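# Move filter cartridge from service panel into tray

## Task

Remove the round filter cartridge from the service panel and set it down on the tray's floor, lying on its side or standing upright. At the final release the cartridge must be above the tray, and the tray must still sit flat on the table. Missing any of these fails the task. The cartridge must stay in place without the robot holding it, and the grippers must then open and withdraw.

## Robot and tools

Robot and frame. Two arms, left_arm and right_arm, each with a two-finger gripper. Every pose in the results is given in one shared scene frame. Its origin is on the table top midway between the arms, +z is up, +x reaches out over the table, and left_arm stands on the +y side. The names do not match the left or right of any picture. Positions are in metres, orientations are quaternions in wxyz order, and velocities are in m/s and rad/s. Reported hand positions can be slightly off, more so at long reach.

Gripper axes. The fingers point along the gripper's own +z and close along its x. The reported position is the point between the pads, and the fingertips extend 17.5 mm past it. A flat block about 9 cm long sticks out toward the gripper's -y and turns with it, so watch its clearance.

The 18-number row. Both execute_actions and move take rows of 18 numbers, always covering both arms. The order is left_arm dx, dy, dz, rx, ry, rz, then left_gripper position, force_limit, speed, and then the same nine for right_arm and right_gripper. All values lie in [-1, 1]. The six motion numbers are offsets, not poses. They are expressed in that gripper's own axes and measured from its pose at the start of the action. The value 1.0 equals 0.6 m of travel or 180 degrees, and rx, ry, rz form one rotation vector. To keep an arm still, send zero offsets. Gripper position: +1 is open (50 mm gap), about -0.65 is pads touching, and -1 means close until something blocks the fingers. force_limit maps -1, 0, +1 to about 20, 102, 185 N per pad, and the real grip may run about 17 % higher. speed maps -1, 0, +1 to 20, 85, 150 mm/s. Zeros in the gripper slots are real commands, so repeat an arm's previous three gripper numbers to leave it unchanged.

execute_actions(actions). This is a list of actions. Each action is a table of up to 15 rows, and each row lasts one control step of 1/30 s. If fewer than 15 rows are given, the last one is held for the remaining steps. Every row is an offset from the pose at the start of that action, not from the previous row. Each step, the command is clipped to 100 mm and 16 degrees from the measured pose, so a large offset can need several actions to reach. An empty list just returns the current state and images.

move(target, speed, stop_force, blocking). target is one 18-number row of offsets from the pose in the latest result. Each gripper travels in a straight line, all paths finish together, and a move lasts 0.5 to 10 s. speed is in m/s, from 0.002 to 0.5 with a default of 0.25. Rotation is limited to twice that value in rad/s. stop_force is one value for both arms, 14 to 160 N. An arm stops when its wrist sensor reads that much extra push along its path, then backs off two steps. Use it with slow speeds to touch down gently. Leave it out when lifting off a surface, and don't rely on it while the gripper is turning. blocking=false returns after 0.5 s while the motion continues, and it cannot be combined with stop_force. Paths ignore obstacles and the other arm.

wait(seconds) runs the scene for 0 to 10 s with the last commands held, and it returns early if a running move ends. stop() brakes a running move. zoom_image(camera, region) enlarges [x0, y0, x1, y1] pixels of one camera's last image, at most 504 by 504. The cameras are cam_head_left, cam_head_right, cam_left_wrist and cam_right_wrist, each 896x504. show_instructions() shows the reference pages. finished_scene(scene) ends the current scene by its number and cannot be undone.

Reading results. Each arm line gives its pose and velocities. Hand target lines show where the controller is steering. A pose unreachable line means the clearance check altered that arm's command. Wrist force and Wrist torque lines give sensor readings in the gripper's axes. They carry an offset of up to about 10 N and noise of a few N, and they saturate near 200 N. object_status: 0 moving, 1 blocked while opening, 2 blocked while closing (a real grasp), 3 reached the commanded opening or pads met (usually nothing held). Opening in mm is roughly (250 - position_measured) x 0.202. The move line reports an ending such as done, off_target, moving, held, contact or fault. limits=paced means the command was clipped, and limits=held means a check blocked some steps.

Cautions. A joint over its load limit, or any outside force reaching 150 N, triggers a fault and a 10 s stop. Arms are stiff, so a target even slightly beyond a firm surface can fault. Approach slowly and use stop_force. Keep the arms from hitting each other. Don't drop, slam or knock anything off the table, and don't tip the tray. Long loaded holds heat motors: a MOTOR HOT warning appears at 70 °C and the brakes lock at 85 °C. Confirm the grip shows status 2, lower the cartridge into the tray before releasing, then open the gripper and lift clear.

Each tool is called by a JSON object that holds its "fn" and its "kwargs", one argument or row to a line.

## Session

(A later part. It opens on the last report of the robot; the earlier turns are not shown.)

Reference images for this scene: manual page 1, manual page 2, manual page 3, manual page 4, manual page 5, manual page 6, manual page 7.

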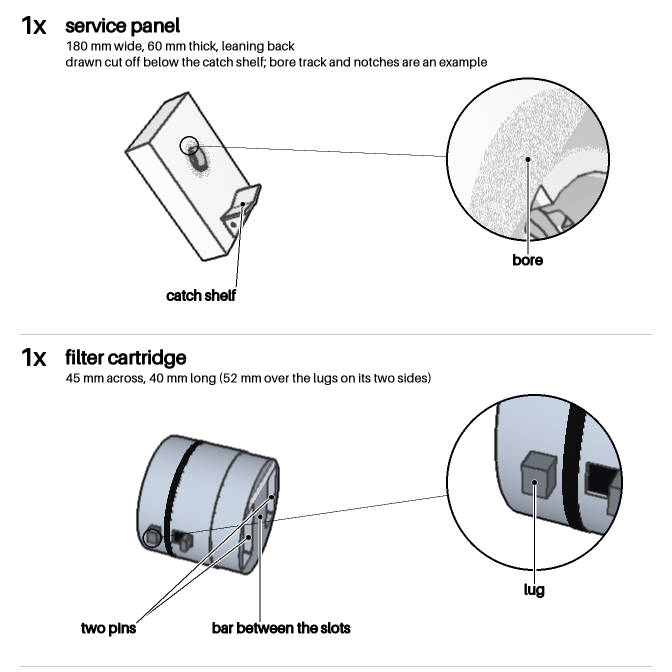

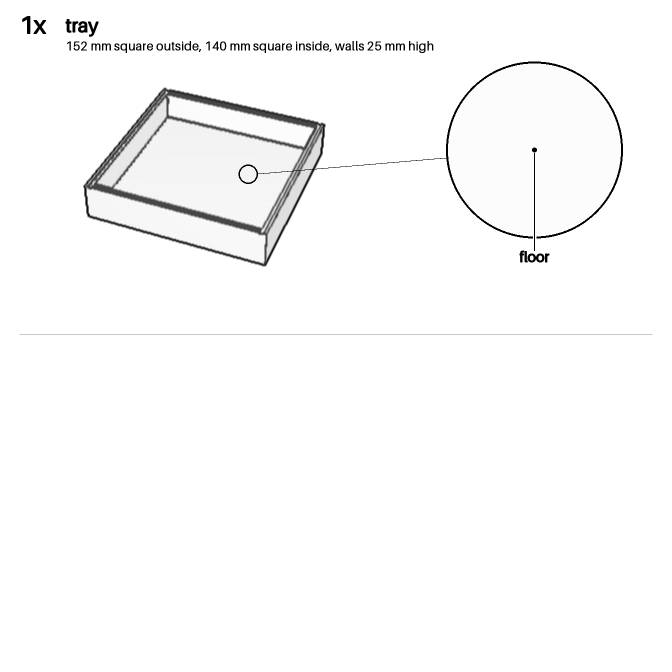

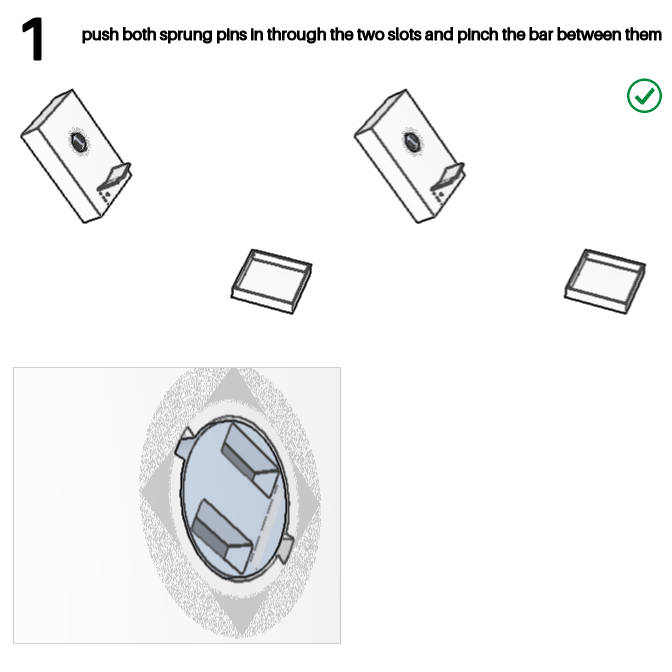

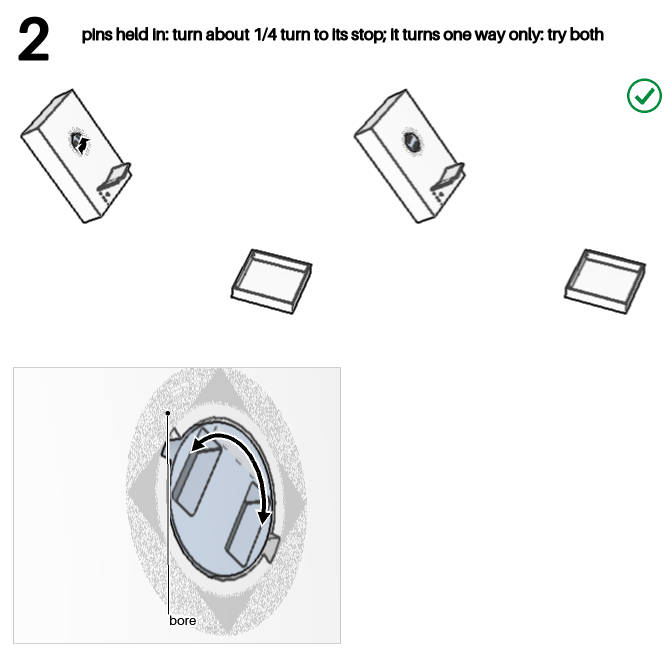

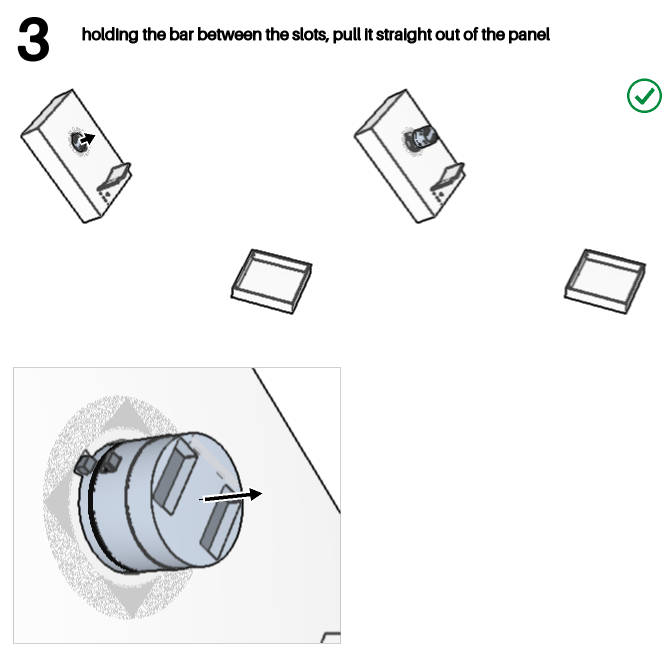

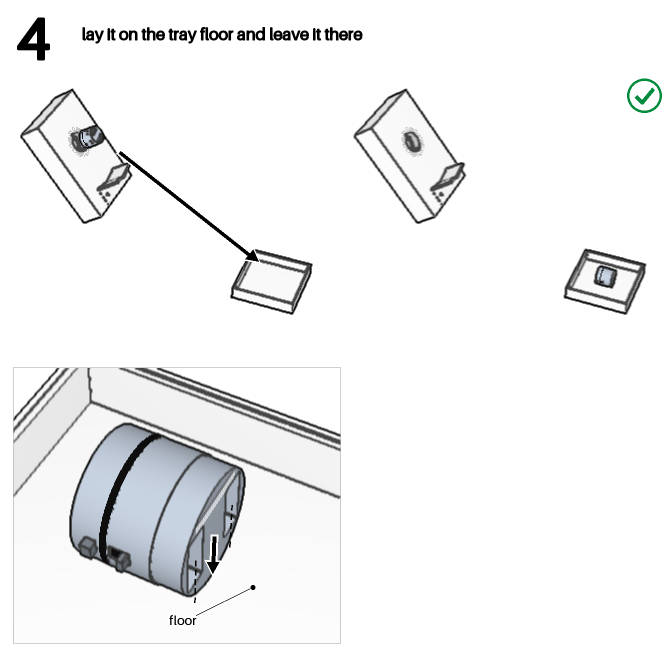

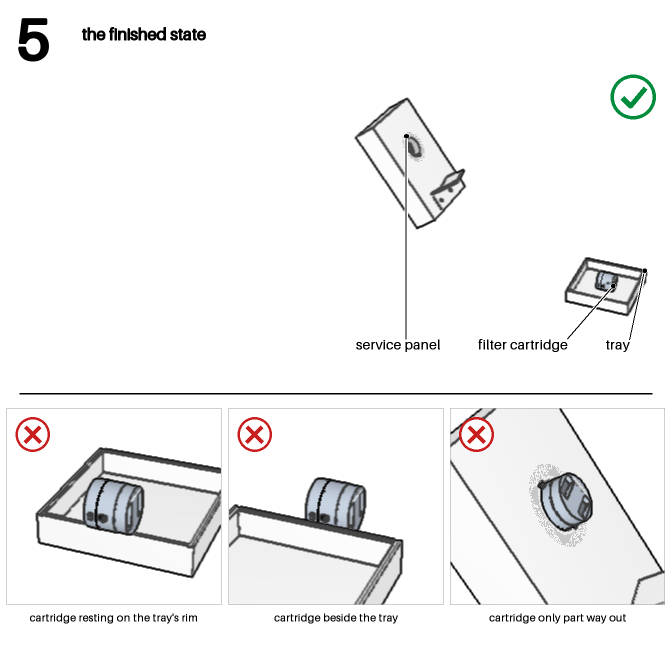

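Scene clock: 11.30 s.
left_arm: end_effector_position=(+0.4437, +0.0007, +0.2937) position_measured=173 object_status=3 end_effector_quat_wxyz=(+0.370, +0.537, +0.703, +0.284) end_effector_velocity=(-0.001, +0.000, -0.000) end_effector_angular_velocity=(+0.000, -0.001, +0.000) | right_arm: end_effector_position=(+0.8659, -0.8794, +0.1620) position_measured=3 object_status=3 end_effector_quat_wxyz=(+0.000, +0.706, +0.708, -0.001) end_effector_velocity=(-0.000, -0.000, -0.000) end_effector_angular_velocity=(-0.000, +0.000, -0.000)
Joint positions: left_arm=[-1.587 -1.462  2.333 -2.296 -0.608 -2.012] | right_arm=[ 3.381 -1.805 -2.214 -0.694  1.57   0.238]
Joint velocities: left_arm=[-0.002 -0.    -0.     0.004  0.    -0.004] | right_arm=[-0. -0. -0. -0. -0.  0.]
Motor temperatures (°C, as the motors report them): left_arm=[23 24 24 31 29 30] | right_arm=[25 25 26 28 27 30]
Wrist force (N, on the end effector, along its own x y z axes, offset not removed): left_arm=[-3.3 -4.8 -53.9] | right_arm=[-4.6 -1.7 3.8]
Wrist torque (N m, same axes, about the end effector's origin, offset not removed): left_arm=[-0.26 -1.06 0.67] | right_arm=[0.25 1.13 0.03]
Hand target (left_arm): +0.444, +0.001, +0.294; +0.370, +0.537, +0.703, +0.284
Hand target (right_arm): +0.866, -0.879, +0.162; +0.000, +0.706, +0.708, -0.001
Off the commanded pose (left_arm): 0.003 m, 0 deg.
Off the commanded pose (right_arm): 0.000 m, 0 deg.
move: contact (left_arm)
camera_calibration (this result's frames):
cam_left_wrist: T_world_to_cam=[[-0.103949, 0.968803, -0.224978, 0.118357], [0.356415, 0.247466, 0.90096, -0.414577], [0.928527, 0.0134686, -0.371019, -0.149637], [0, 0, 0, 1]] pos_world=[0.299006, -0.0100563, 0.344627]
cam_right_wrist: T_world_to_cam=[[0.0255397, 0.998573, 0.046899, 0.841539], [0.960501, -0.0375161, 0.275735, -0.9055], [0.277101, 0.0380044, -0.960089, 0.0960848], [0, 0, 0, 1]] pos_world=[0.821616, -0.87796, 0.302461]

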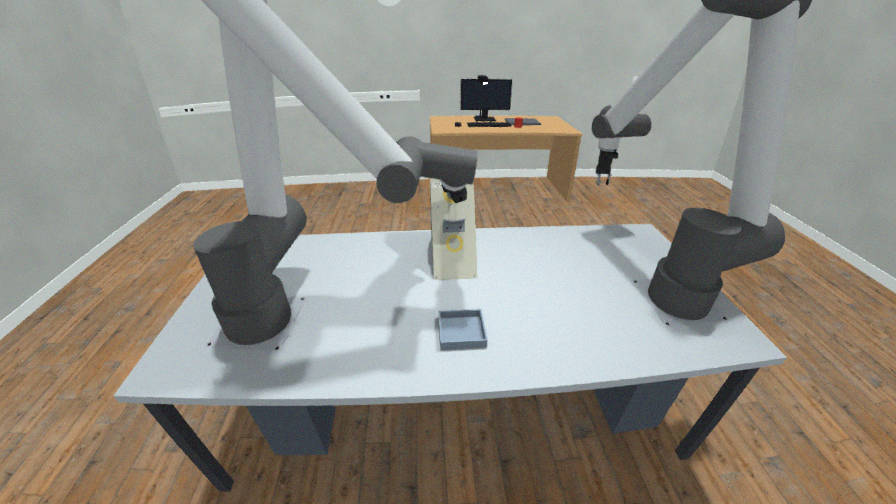

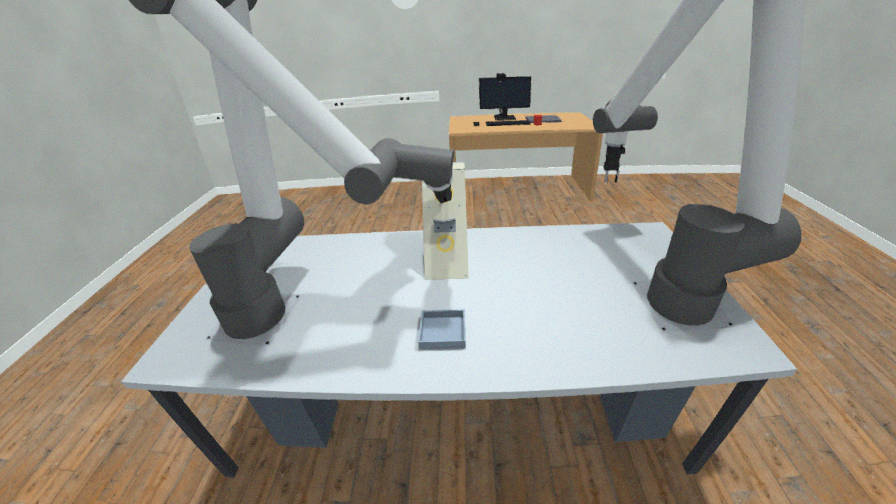

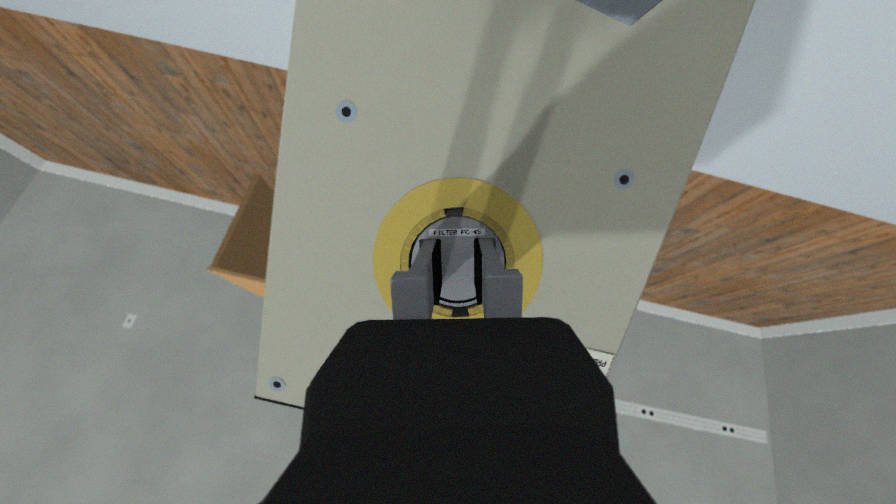

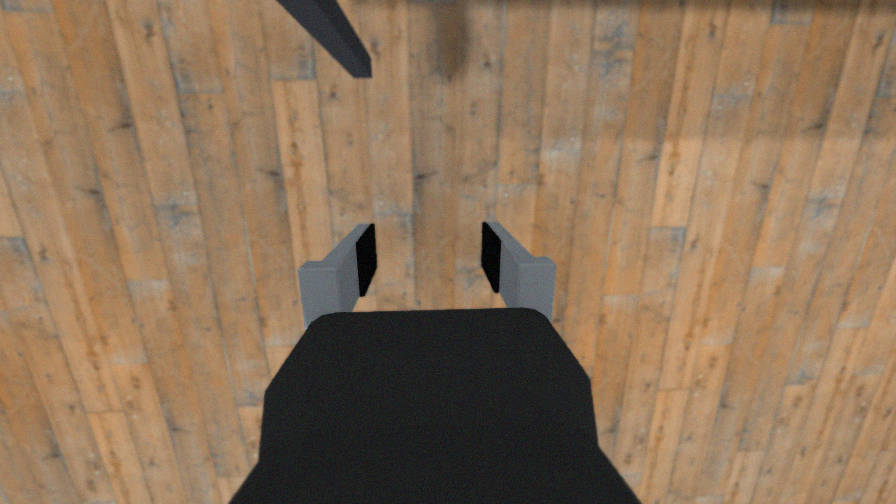

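{"fn": "move", "kwargs": {
  "target": [-0.0003,0.0004,-0.0012,0,0,-0.036,-0.135,0,0,0,0,0,0,0,0,1,0,0],
  "speed": 0.05
}}

Scene clock: 15.30 s.
left_arm: end_effector_position=(+0.4433, +0.0006, +0.2943) position_measured=173 object_status=3 end_effector_quat_wxyz=(+0.385, +0.497, +0.732, +0.263) end_effector_velocity=(+0.000, -0.000, +0.001) end_effector_angular_velocity=(-0.007, -0.001, +0.005) | right_arm: end_effector_position=(+0.8659, -0.8794, +0.1620) position_measured=3 object_status=3 end_effector_quat_wxyz=(+0.000, +0.706, +0.708, -0.001) end_effector_velocity=(+0.000, +0.000, -0.000) end_effector_angular_velocity=(-0.000, +0.000, -0.001)
Joint positions: left_arm=[-1.588 -1.465  2.336 -2.294 -0.608 -2.127] | right_arm=[ 3.381 -1.805 -2.214 -0.694  1.57   0.238]
Joint velocities: left_arm=[-0.    -0.    -0.     0.001  0.001 -0.009] | right_arm=[ 0.    -0.001  0.     0.     0.     0.001]
Motor temperatures (°C, as the motors report them): left_arm=[23 24 24 31 29 30] | right_arm=[25 25 26 28 27 30]
Wrist force (N, on the end effector, along its own x y z axes, offset not removed): left_arm=[-16.1 -14.7 33.7] | right_arm=[-4.3 -2.9 2.7]
Wrist torque (N m, same axes, about the end effector's origin, offset not removed): left_arm=[1.45 -0.11 5.25] | right_arm=[-0.04 0.99 0.05]
Hand target (left_arm): +0.443, +0.001, +0.294; +0.386, +0.496, +0.732, +0.262
Hand target (right_arm): +0.866, -0.879, +0.162; +0.000, +0.706, +0.708, -0.001
Off the commanded pose (left_arm): 0.000 m, 0 deg.
Off the commanded pose (right_arm): 0.000 m, 0 deg.
move: done
camera_calibration (this result's frames):
cam_left_wrist: T_world_to_cam=[[-0.164454, 0.935273, -0.3134, 0.171394], [0.337219, 0.351891, 0.873187, -0.398335], [0.926951, 0.0379147, -0.373261, -0.147692], [0, 0, 0, 1]] pos_world=[0.299415, -0.01453, 0.346409]
cam_right_wrist: T_world_to_cam=[[0.02554, 0.998573, 0.046899, 0.841539], [0.960501, -0.0375164, 0.275735, -0.9055], [0.277101, 0.0380043, -0.960089, 0.0960848], [0, 0, 0, 1]] pos_world=[0.821616, -0.877961, 0.302461]

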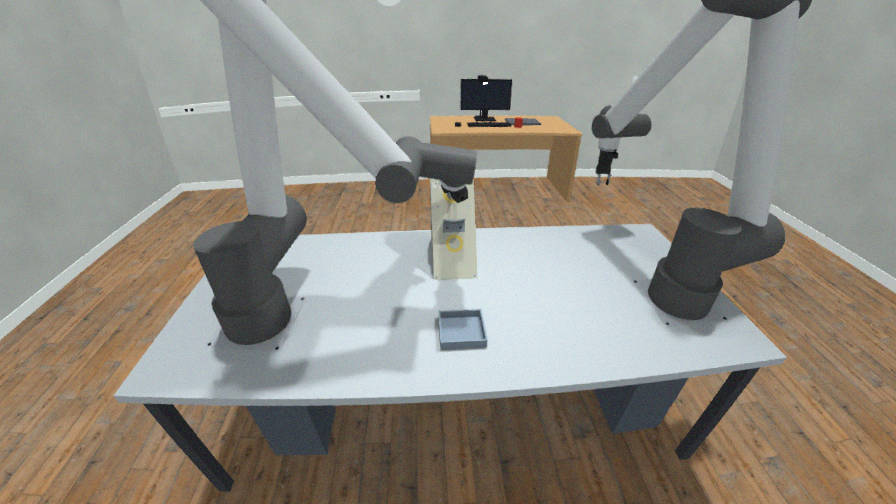

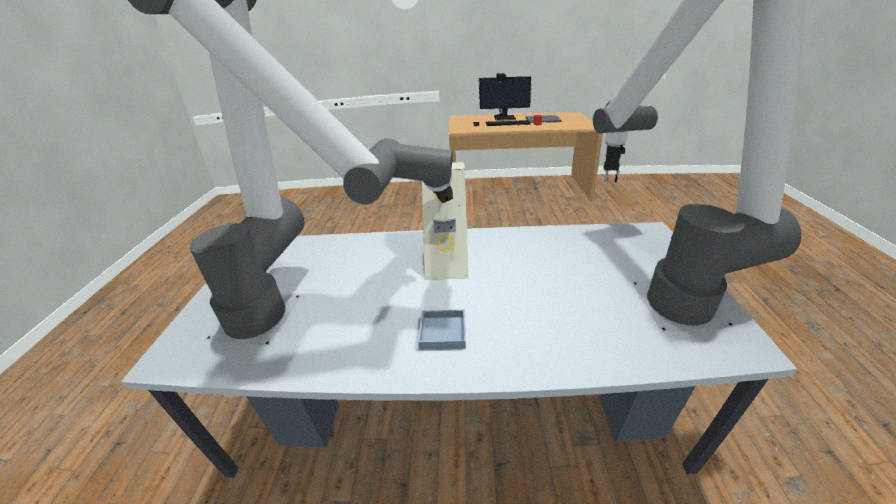

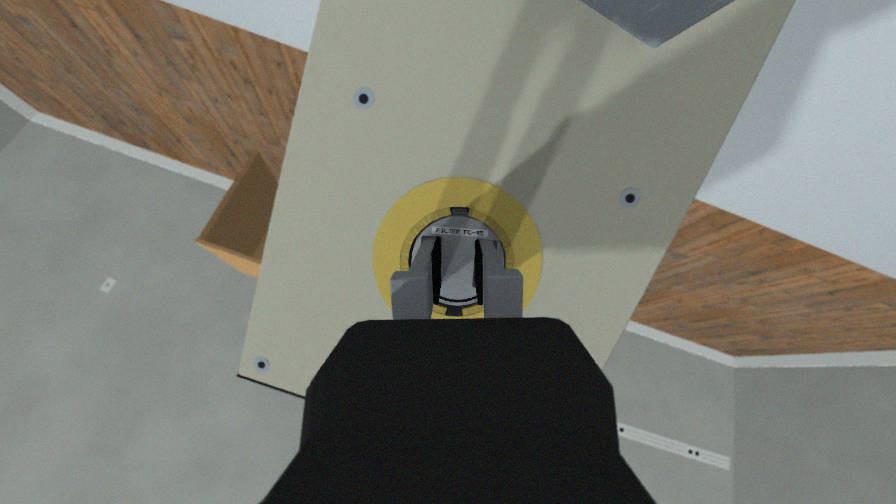

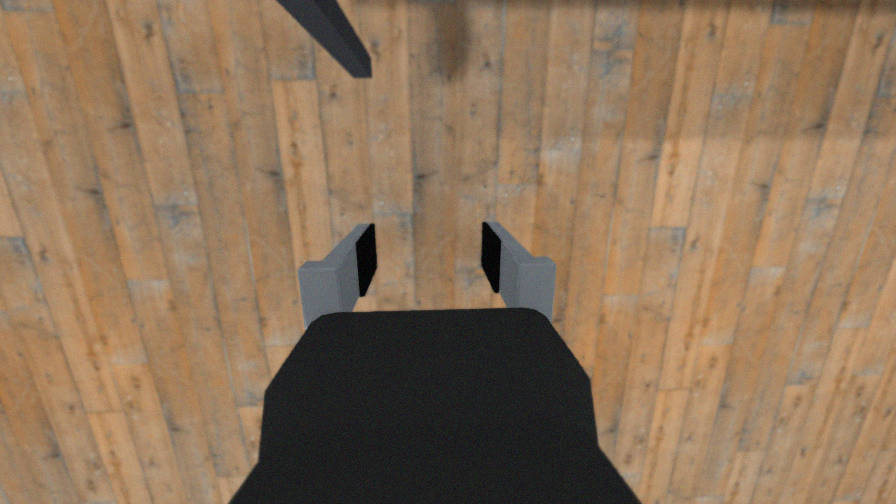

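{"fn": "move", "kwargs": {
  "target": [0,-0.0003,0,0,0,0.077,-0.135,0,0,0,0,0,0,0,0,1,0,0],
  "speed": 0.1
}}

Scene clock: 17.00 s.
left_arm: end_effector_position=(+0.4432, +0.0005, +0.2942) position_measured=173 object_status=3 end_effector_quat_wxyz=(+0.351, +0.581, +0.667, +0.307) end_effector_velocity=(+0.000, -0.000, +0.000) end_effector_angular_velocity=(+0.007, -0.000, -0.006) | right_arm: end_effector_position=(+0.8659, -0.8794, +0.1620) position_measured=3 object_status=3 end_effector_quat_wxyz=(+0.000, +0.706, +0.708, -0.001) end_effector_velocity=(+0.001, +0.000, +0.000) end_effector_angular_velocity=(+0.000, -0.000, -0.001)
Joint positions: left_arm=[-1.587 -1.459  2.328 -2.294 -0.607 -1.883] | right_arm=[ 3.381 -1.805 -2.214 -0.694  1.57   0.238]
Joint velocities: left_arm=[ 0.001  0.    -0.    -0.003  0.     0.011] | right_arm=[-0.    -0.     0.001 -0.     0.     0.001]
Motor temperatures (°C, as the motors report them): left_arm=[23 24 24 31 29 30] | right_arm=[25 25 26 28 27 30]
Wrist force (N, on the end effector, along its own x y z axes, offset not removed): left_arm=[-1.6 2.9 -15.5] | right_arm=[-2.2 -2.6 4.1]
Wrist torque (N m, same axes, about the end effector's origin, offset not removed): left_arm=[-0.03 -0.26 0.51] | right_arm=[-0.06 0.55 0.01]
Hand target (left_arm): +0.443, +0.001, +0.294; +0.351, +0.581, +0.667, +0.307
Hand target (right_arm): +0.866, -0.879, +0.162; +0.000, +0.706, +0.708, -0.001
Off the commanded pose (left_arm): 0.000 m, 0 deg.
Off the commanded pose (right_arm): 0.000 m, 0 deg.
move: done
camera_calibration (this result's frames):
cam_left_wrist: T_world_to_cam=[[-0.0326047, 0.992163, -0.120621, 0.0562656], [0.369961, 0.124093, 0.920722, -0.426587], [0.928475, -0.0146052, -0.371108, -0.148926], [0, 0, 0, 1]] pos_world=[0.297929, -0.00506308, 0.344288]
cam_right_wrist: T_world_to_cam=[[0.0255398, 0.998573, 0.0468988, 0.841539], [0.960501, -0.0375162, 0.275735, -0.9055], [0.277101, 0.0380041, -0.960089, 0.0960845], [0, 0, 0, 1]] pos_world=[0.821616, -0.87796, 0.302461]

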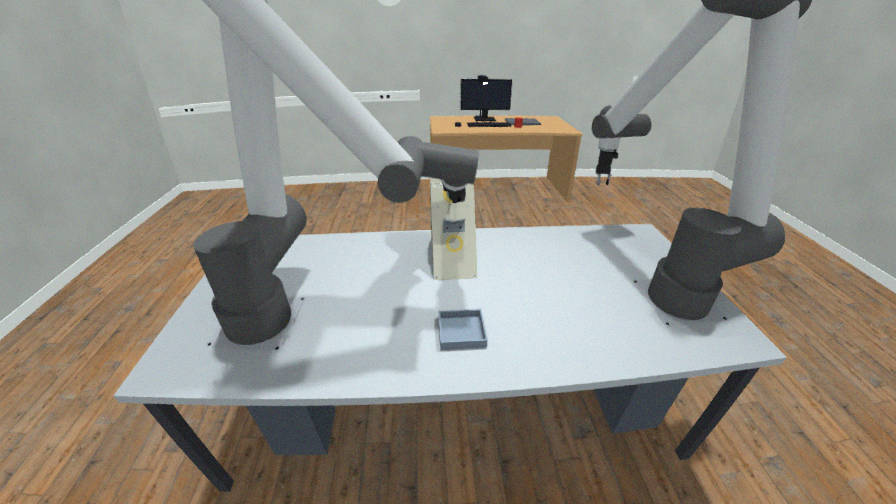

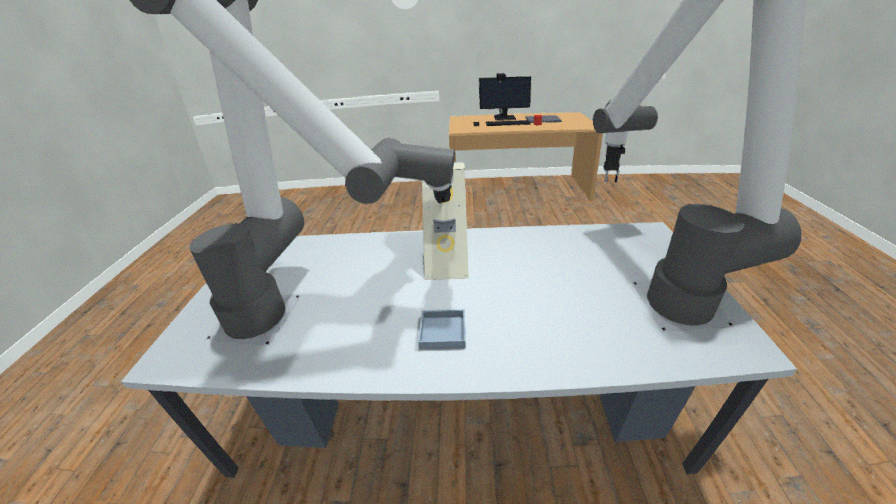

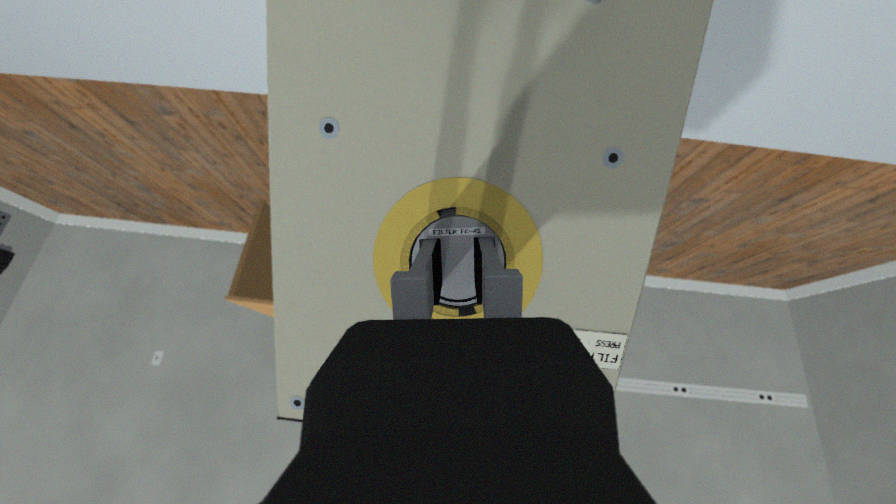

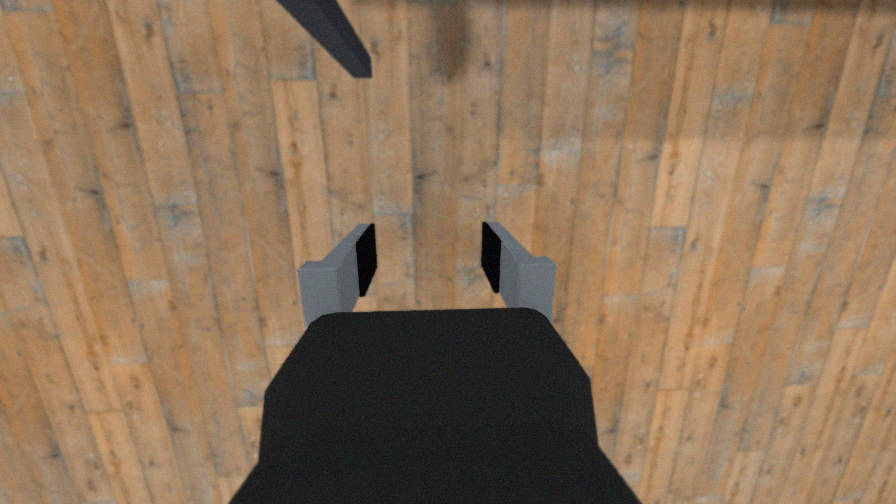

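{"fn": "move", "kwargs": {
  "target": [0,0,0,0,0,0.44,-0.135,0,0,0,0,0,0,0,0,1,0,0],
  "speed": 0.15
}}

{"fn": "move", "kwargs": {
  "target": [0,0,0,0,0,0,-1,0,-0.8,0,0,0,0,0,0,1,0,0]
}}

Scene clock: 25.03 s.
left_arm: end_effector_position=(+0.4432, +0.0004, +0.2942) position_measured=173 object_status=3 end_effector_quat_wxyz=(+0.075, +0.873, +0.144, +0.460) end_effector_velocity=(+0.000, +0.000, -0.000) end_effector_angular_velocity=(+0.007, +0.000, -0.006) | right_arm: end_effector_position=(+0.8659, -0.8794, +0.1620) position_measured=3 object_status=3 end_effector_quat_wxyz=(+0.000, +0.706, +0.708, -0.001) end_effector_velocity=(-0.000, +0.000, -0.001) end_effector_angular_velocity=(-0.000, +0.001, -0.001)
Joint positions: left_arm=[-1.596 -1.418  2.302 -2.297 -0.609 -0.517] | right_arm=[ 3.381 -1.805 -2.214 -0.694  1.57   0.238]
Joint velocities: left_arm=[ 0.     0.     0.001 -0.003  0.     0.011] | right_arm=[ 0.    -0.    -0.    -0.     0.     0.001]
Motor temperatures (°C, as the motors report them): left_arm=[23 24 24 31 29 30] | right_arm=[25 25 26 28 27 30]
Wrist force (N, on the end effector, along its own x y z axes, offset not removed): left_arm=[17.7 8.5 -23.2] | right_arm=[-2.0 -2.0 4.4]
Wrist torque (N m, same axes, about the end effector's origin, offset not removed): left_arm=[0.04 -0.50 0.27] | right_arm=[0.08 0.61 -0.01]
Hand target (left_arm): +0.443, +0.001, +0.294; +0.075, +0.873, +0.144, +0.460
Hand target (right_arm): +0.866, -0.879, +0.162; +0.000, +0.706, +0.708, -0.001
Off the commanded pose (left_arm): 0.000 m, 0 deg.
Off the commanded pose (right_arm): 0.000 m, 0 deg.
move: done
camera_calibration (this result's frames):
cam_left_wrist: T_world_to_cam=[[0.572632, 0.302559, 0.761939, -0.471279], [-0.0036547, -0.928455, 0.371428, -0.0989358], [0.819804, -0.215476, -0.530557, -0.0537563], [0, 0, 0, 1]] pos_world=[0.313577, 0.0391491, 0.367312]
cam_right_wrist: T_world_to_cam=[[0.0255398, 0.998573, 0.0468991, 0.841539], [0.960501, -0.0375163, 0.275735, -0.9055], [0.277101, 0.0380044, -0.960089, 0.0960848], [0, 0, 0, 1]] pos_world=[0.821616, -0.87796, 0.302461]

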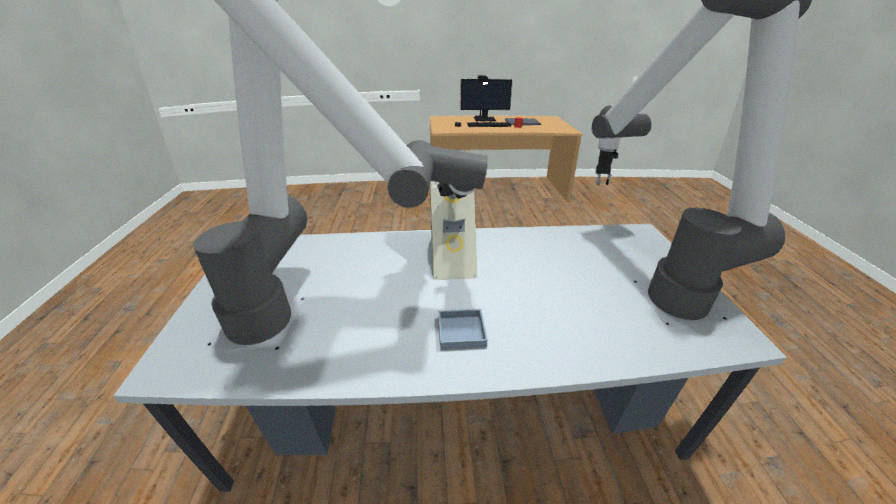

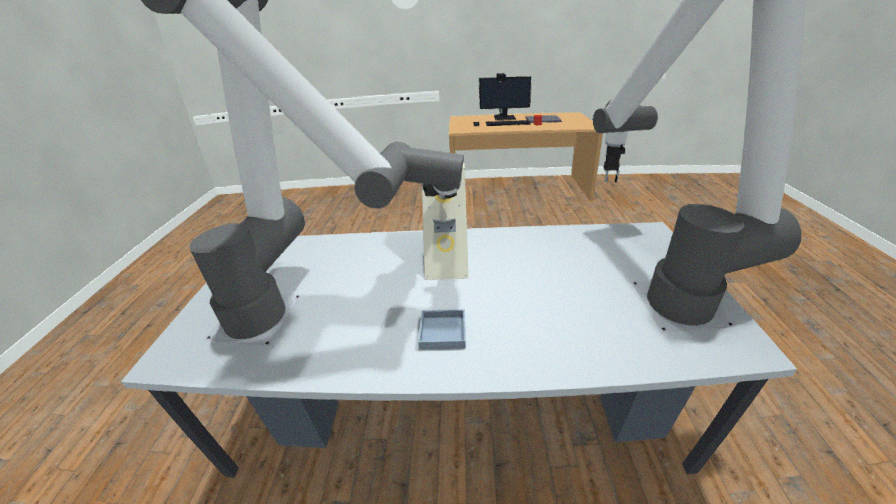

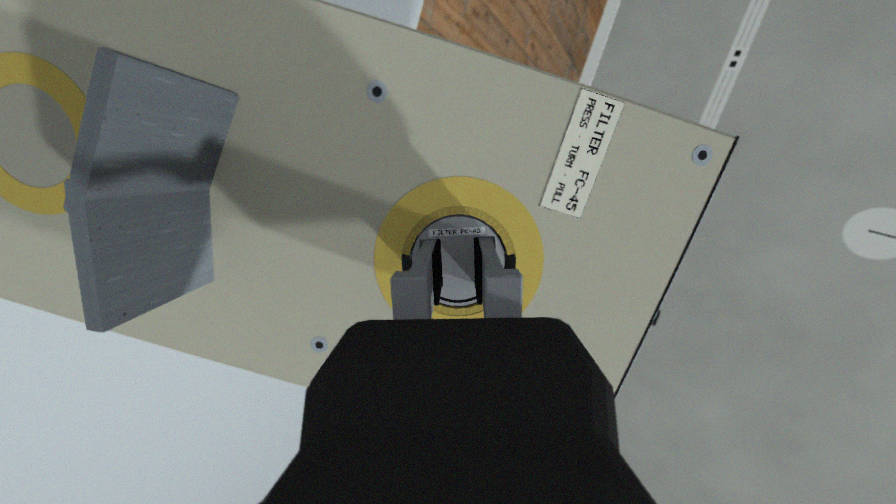

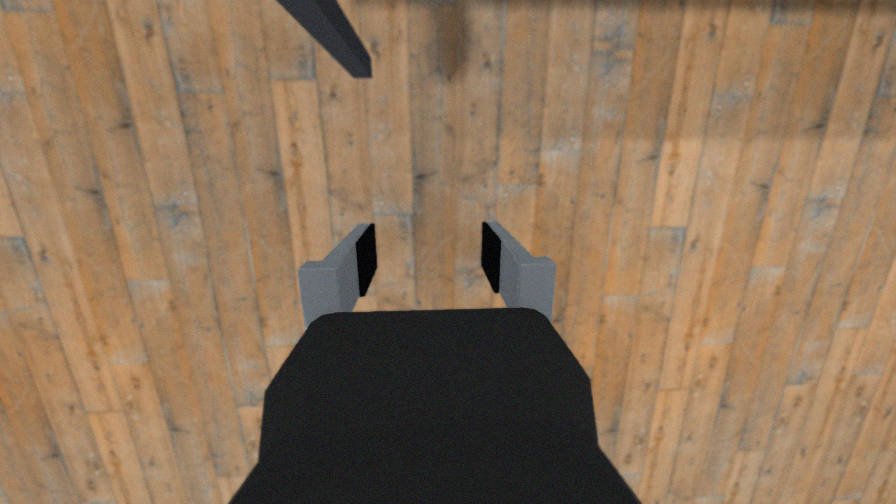

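Scene clock: 25.53 s.
left_arm: end_effector_position=(+0.4432, +0.0004, +0.2942) position_measured=180 object_status=2 end_effector_quat_wxyz=(+0.075, +0.873, +0.144, +0.460) end_effector_velocity=(+0.000, +0.000, -0.000) end_effector_angular_velocity=(-0.002, +0.000, +0.002) | right_arm: end_effector_position=(+0.8659, -0.8794, +0.1620) position_measured=3 object_status=3 end_effector_quat_wxyz=(+0.000, +0.706, +0.708, -0.001) end_effector_velocity=(-0.000, +0.000, -0.000) end_effector_angular_velocity=(+0.000, +0.001, +0.000)
Joint positions: left_arm=[-1.596 -1.418  2.302 -2.297 -0.609 -0.517] | right_arm=[ 3.381 -1.805 -2.214 -0.694  1.57   0.238]
Joint velocities: left_arm=[ 0.    -0.     0.     0.001 -0.001 -0.004] | right_arm=[ 0. -0. -0. -0.  0. -0.]
Motor temperatures (°C, as the motors report them): left_arm=[23 24 24 31 29 30] | right_arm=[25 25 26 28 27 30]
Wrist force (N, on the end effector, along its own x y z axes, offset not removed): left_arm=[21.2 5.7 -26.6] | right_arm=[-6.7 -1.0 2.7]
Wrist torque (N m, same axes, about the end effector's origin, offset not removed): left_arm=[-0.45 -0.60 0.34] | right_arm=[0.26 1.51 0.09]
Hand target (left_arm): +0.443, +0.000, +0.294; +0.075, +0.873, +0.144, +0.460
Hand target (right_arm): +0.866, -0.879, +0.162; +0.000, +0.706, +0.708, -0.001
Off the commanded pose (left_arm): 0.000 m, 0 deg.
Off the commanded pose (right_arm): 0.000 m, 0 deg.
move: done
camera_calibration (this result's frames):
cam_left_wrist: T_world_to_cam=[[0.572647, 0.302562, 0.761926, -0.471276], [-0.00367632, -0.928446, 0.37145, -0.0989279], [0.819793, -0.215511, -0.53056, -0.0537524], [0, 0, 0, 1]] pos_world=[0.313577, 0.0391566, 0.367305]
cam_right_wrist: T_world_to_cam=[[0.0255399, 0.998573, 0.0468991, 0.841539], [0.960501, -0.0375163, 0.275735, -0.9055], [0.277101, 0.0380044, -0.960089, 0.0960849], [0, 0, 0, 1]] pos_world=[0.821616, -0.87796, 0.302461]

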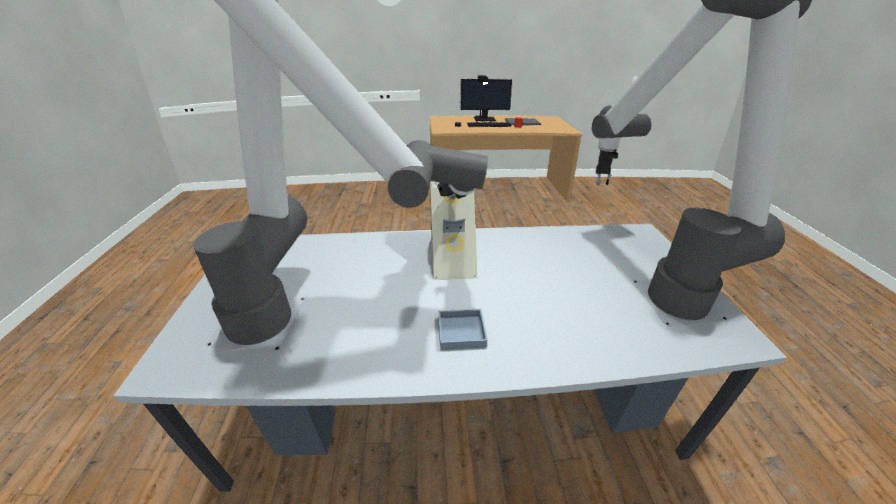

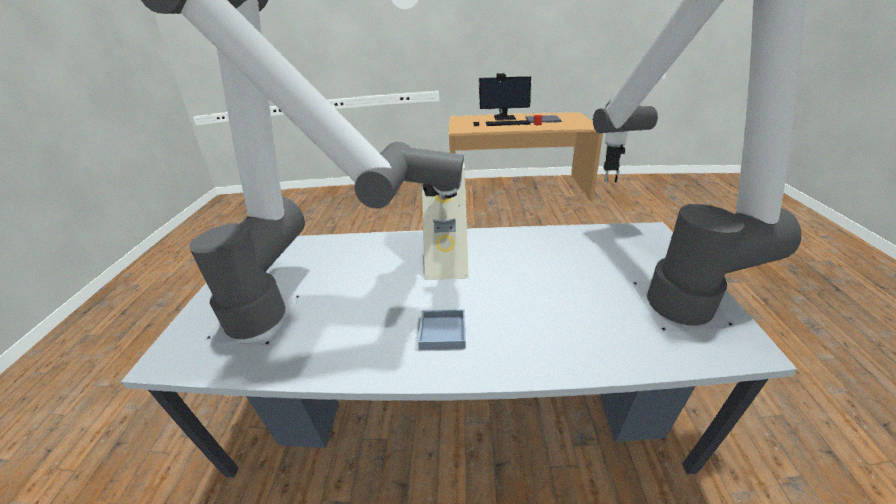

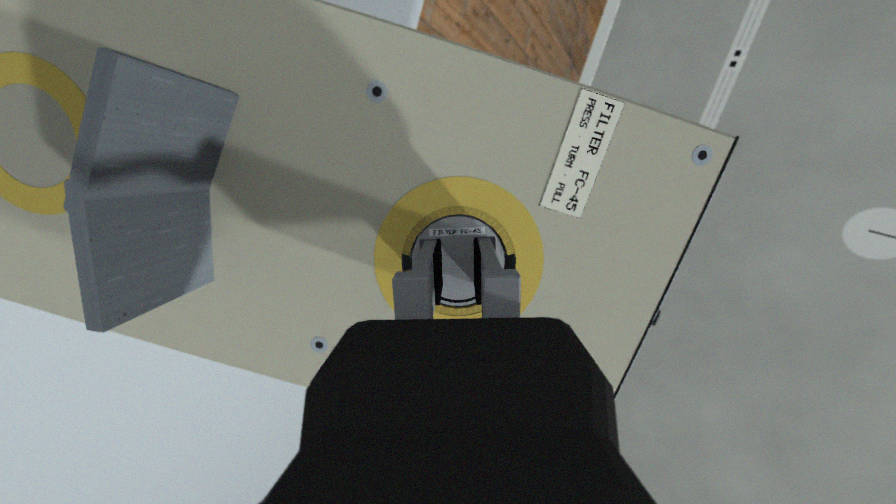

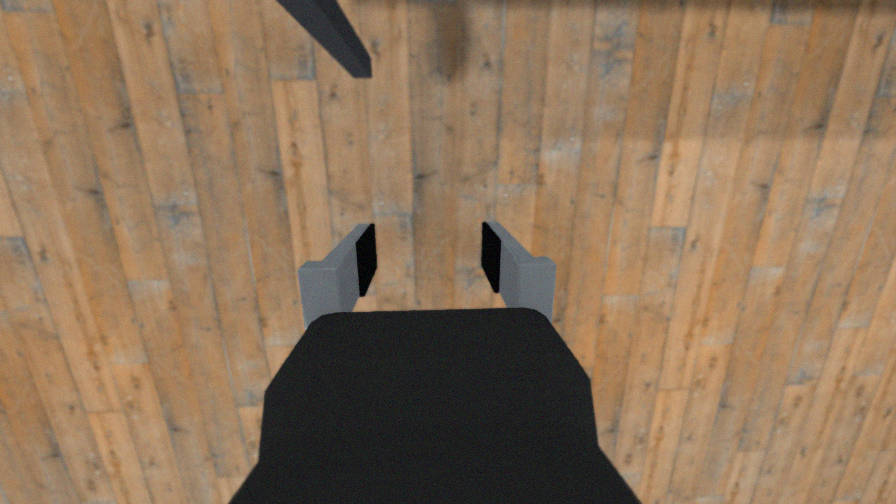

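{"fn": "move", "kwargs": {
  "target": [0.0005,0,-0.03,0,0,0,-1,0,-0.8,0,0,0,0,0,0,1,0,0],
  "speed": 0.008,
  "stop_force": 60
}}

Scene clock: 28.70 s.
left_arm: end_effector_position=(+0.4286, +0.0005, +0.3045) position_measured=180 object_status=2 end_effector_quat_wxyz=(+0.075, +0.873, +0.144, +0.460) end_effector_velocity=(-0.001, -0.000, +0.001) end_effector_angular_velocity=(+0.001, -0.000, -0.001) | right_arm: end_effector_position=(+0.8659, -0.8794, +0.1620) position_measured=3 object_status=3 end_effector_quat_wxyz=(+0.000, +0.706, +0.708, -0.001) end_effector_velocity=(+0.000, +0.000, +0.000) end_effector_angular_velocity=(+0.000, -0.001, +0.001)
Joint positions: left_arm=[-1.615 -1.437  2.295 -2.243 -0.612 -0.55 ] | right_arm=[ 3.381 -1.805 -2.214 -0.694  1.57   0.238]
Joint velocities: left_arm=[-0.002 -0.001 -0.     0.004 -0.    -0.002] | right_arm=[-0.     0.     0.     0.     0.    -0.001]
Motor temperatures (°C, as the motors report them): left_arm=[23 24 24 31 29 30] | right_arm=[25 25 26 28 27 30]
Wrist force (N, on the end effector, along its own x y z axes, offset not removed): left_arm=[3.4 3.0 3.4] | right_arm=[-7.1 -1.1 2.8]
Wrist torque (N m, same axes, about the end effector's origin, offset not removed): left_arm=[0.04 -0.56 0.58] | right_arm=[0.25 1.57 0.13]
Hand target (left_arm): +0.429, +0.001, +0.305; +0.075, +0.873, +0.144, +0.460
Hand target (right_arm): +0.866, -0.879, +0.162; +0.000, +0.706, +0.708, -0.001
Off the commanded pose (left_arm): 0.000 m, 0 deg.
Off the commanded pose (right_arm): 0.000 m, 0 deg.
move: done
camera_calibration (this result's frames):
cam_left_wrist: T_world_to_cam=[[0.572664, 0.302554, 0.761917, -0.470766], [-0.00363623, -0.928458, 0.37142, -0.102751], [0.819782, -0.215469, -0.530594, -0.0362544], [0, 0, 0, 1]] pos_world=[0.298938, 0.0392201, 0.377612]
cam_right_wrist: T_world_to_cam=[[0.0255398, 0.998573, 0.0468989, 0.841539], [0.960501, -0.0375162, 0.275735, -0.9055], [0.277101, 0.0380042, -0.960089, 0.0960848], [0, 0, 0, 1]] pos_world=[0.821616, -0.87796, 0.302461]

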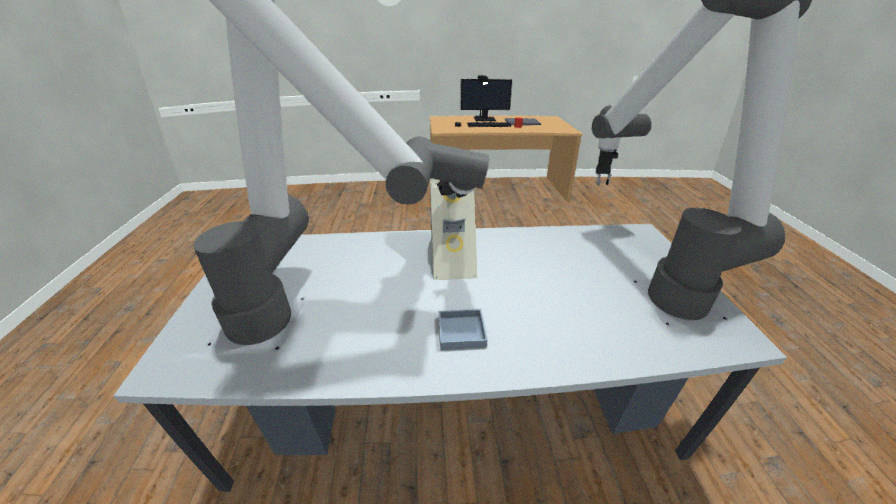

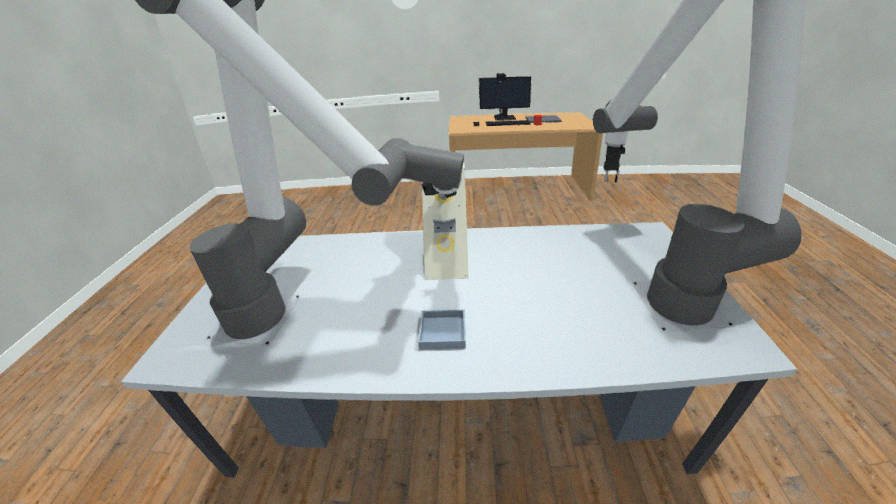

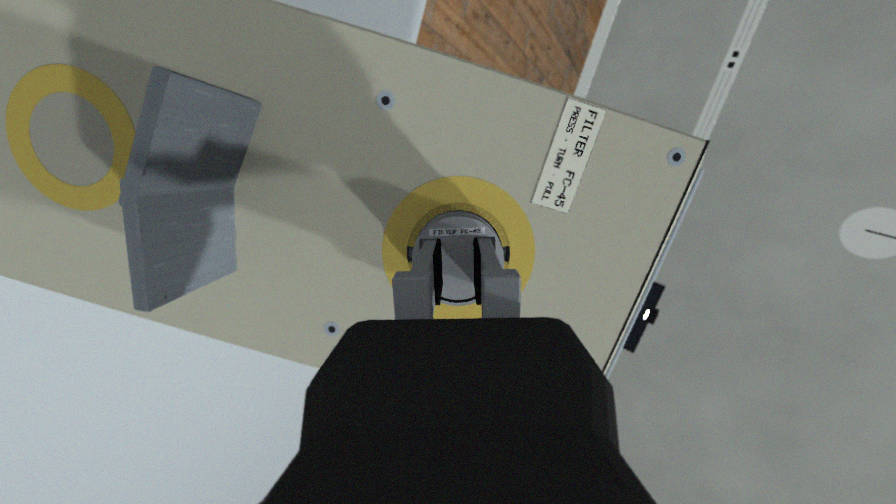

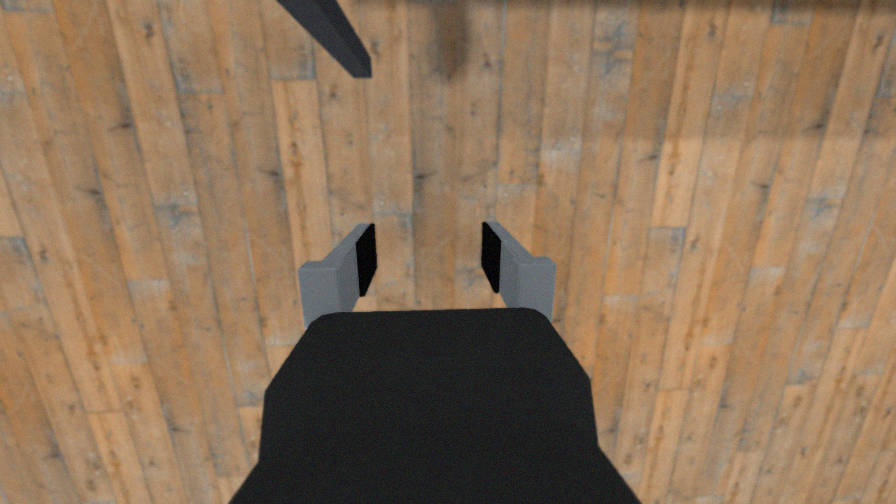

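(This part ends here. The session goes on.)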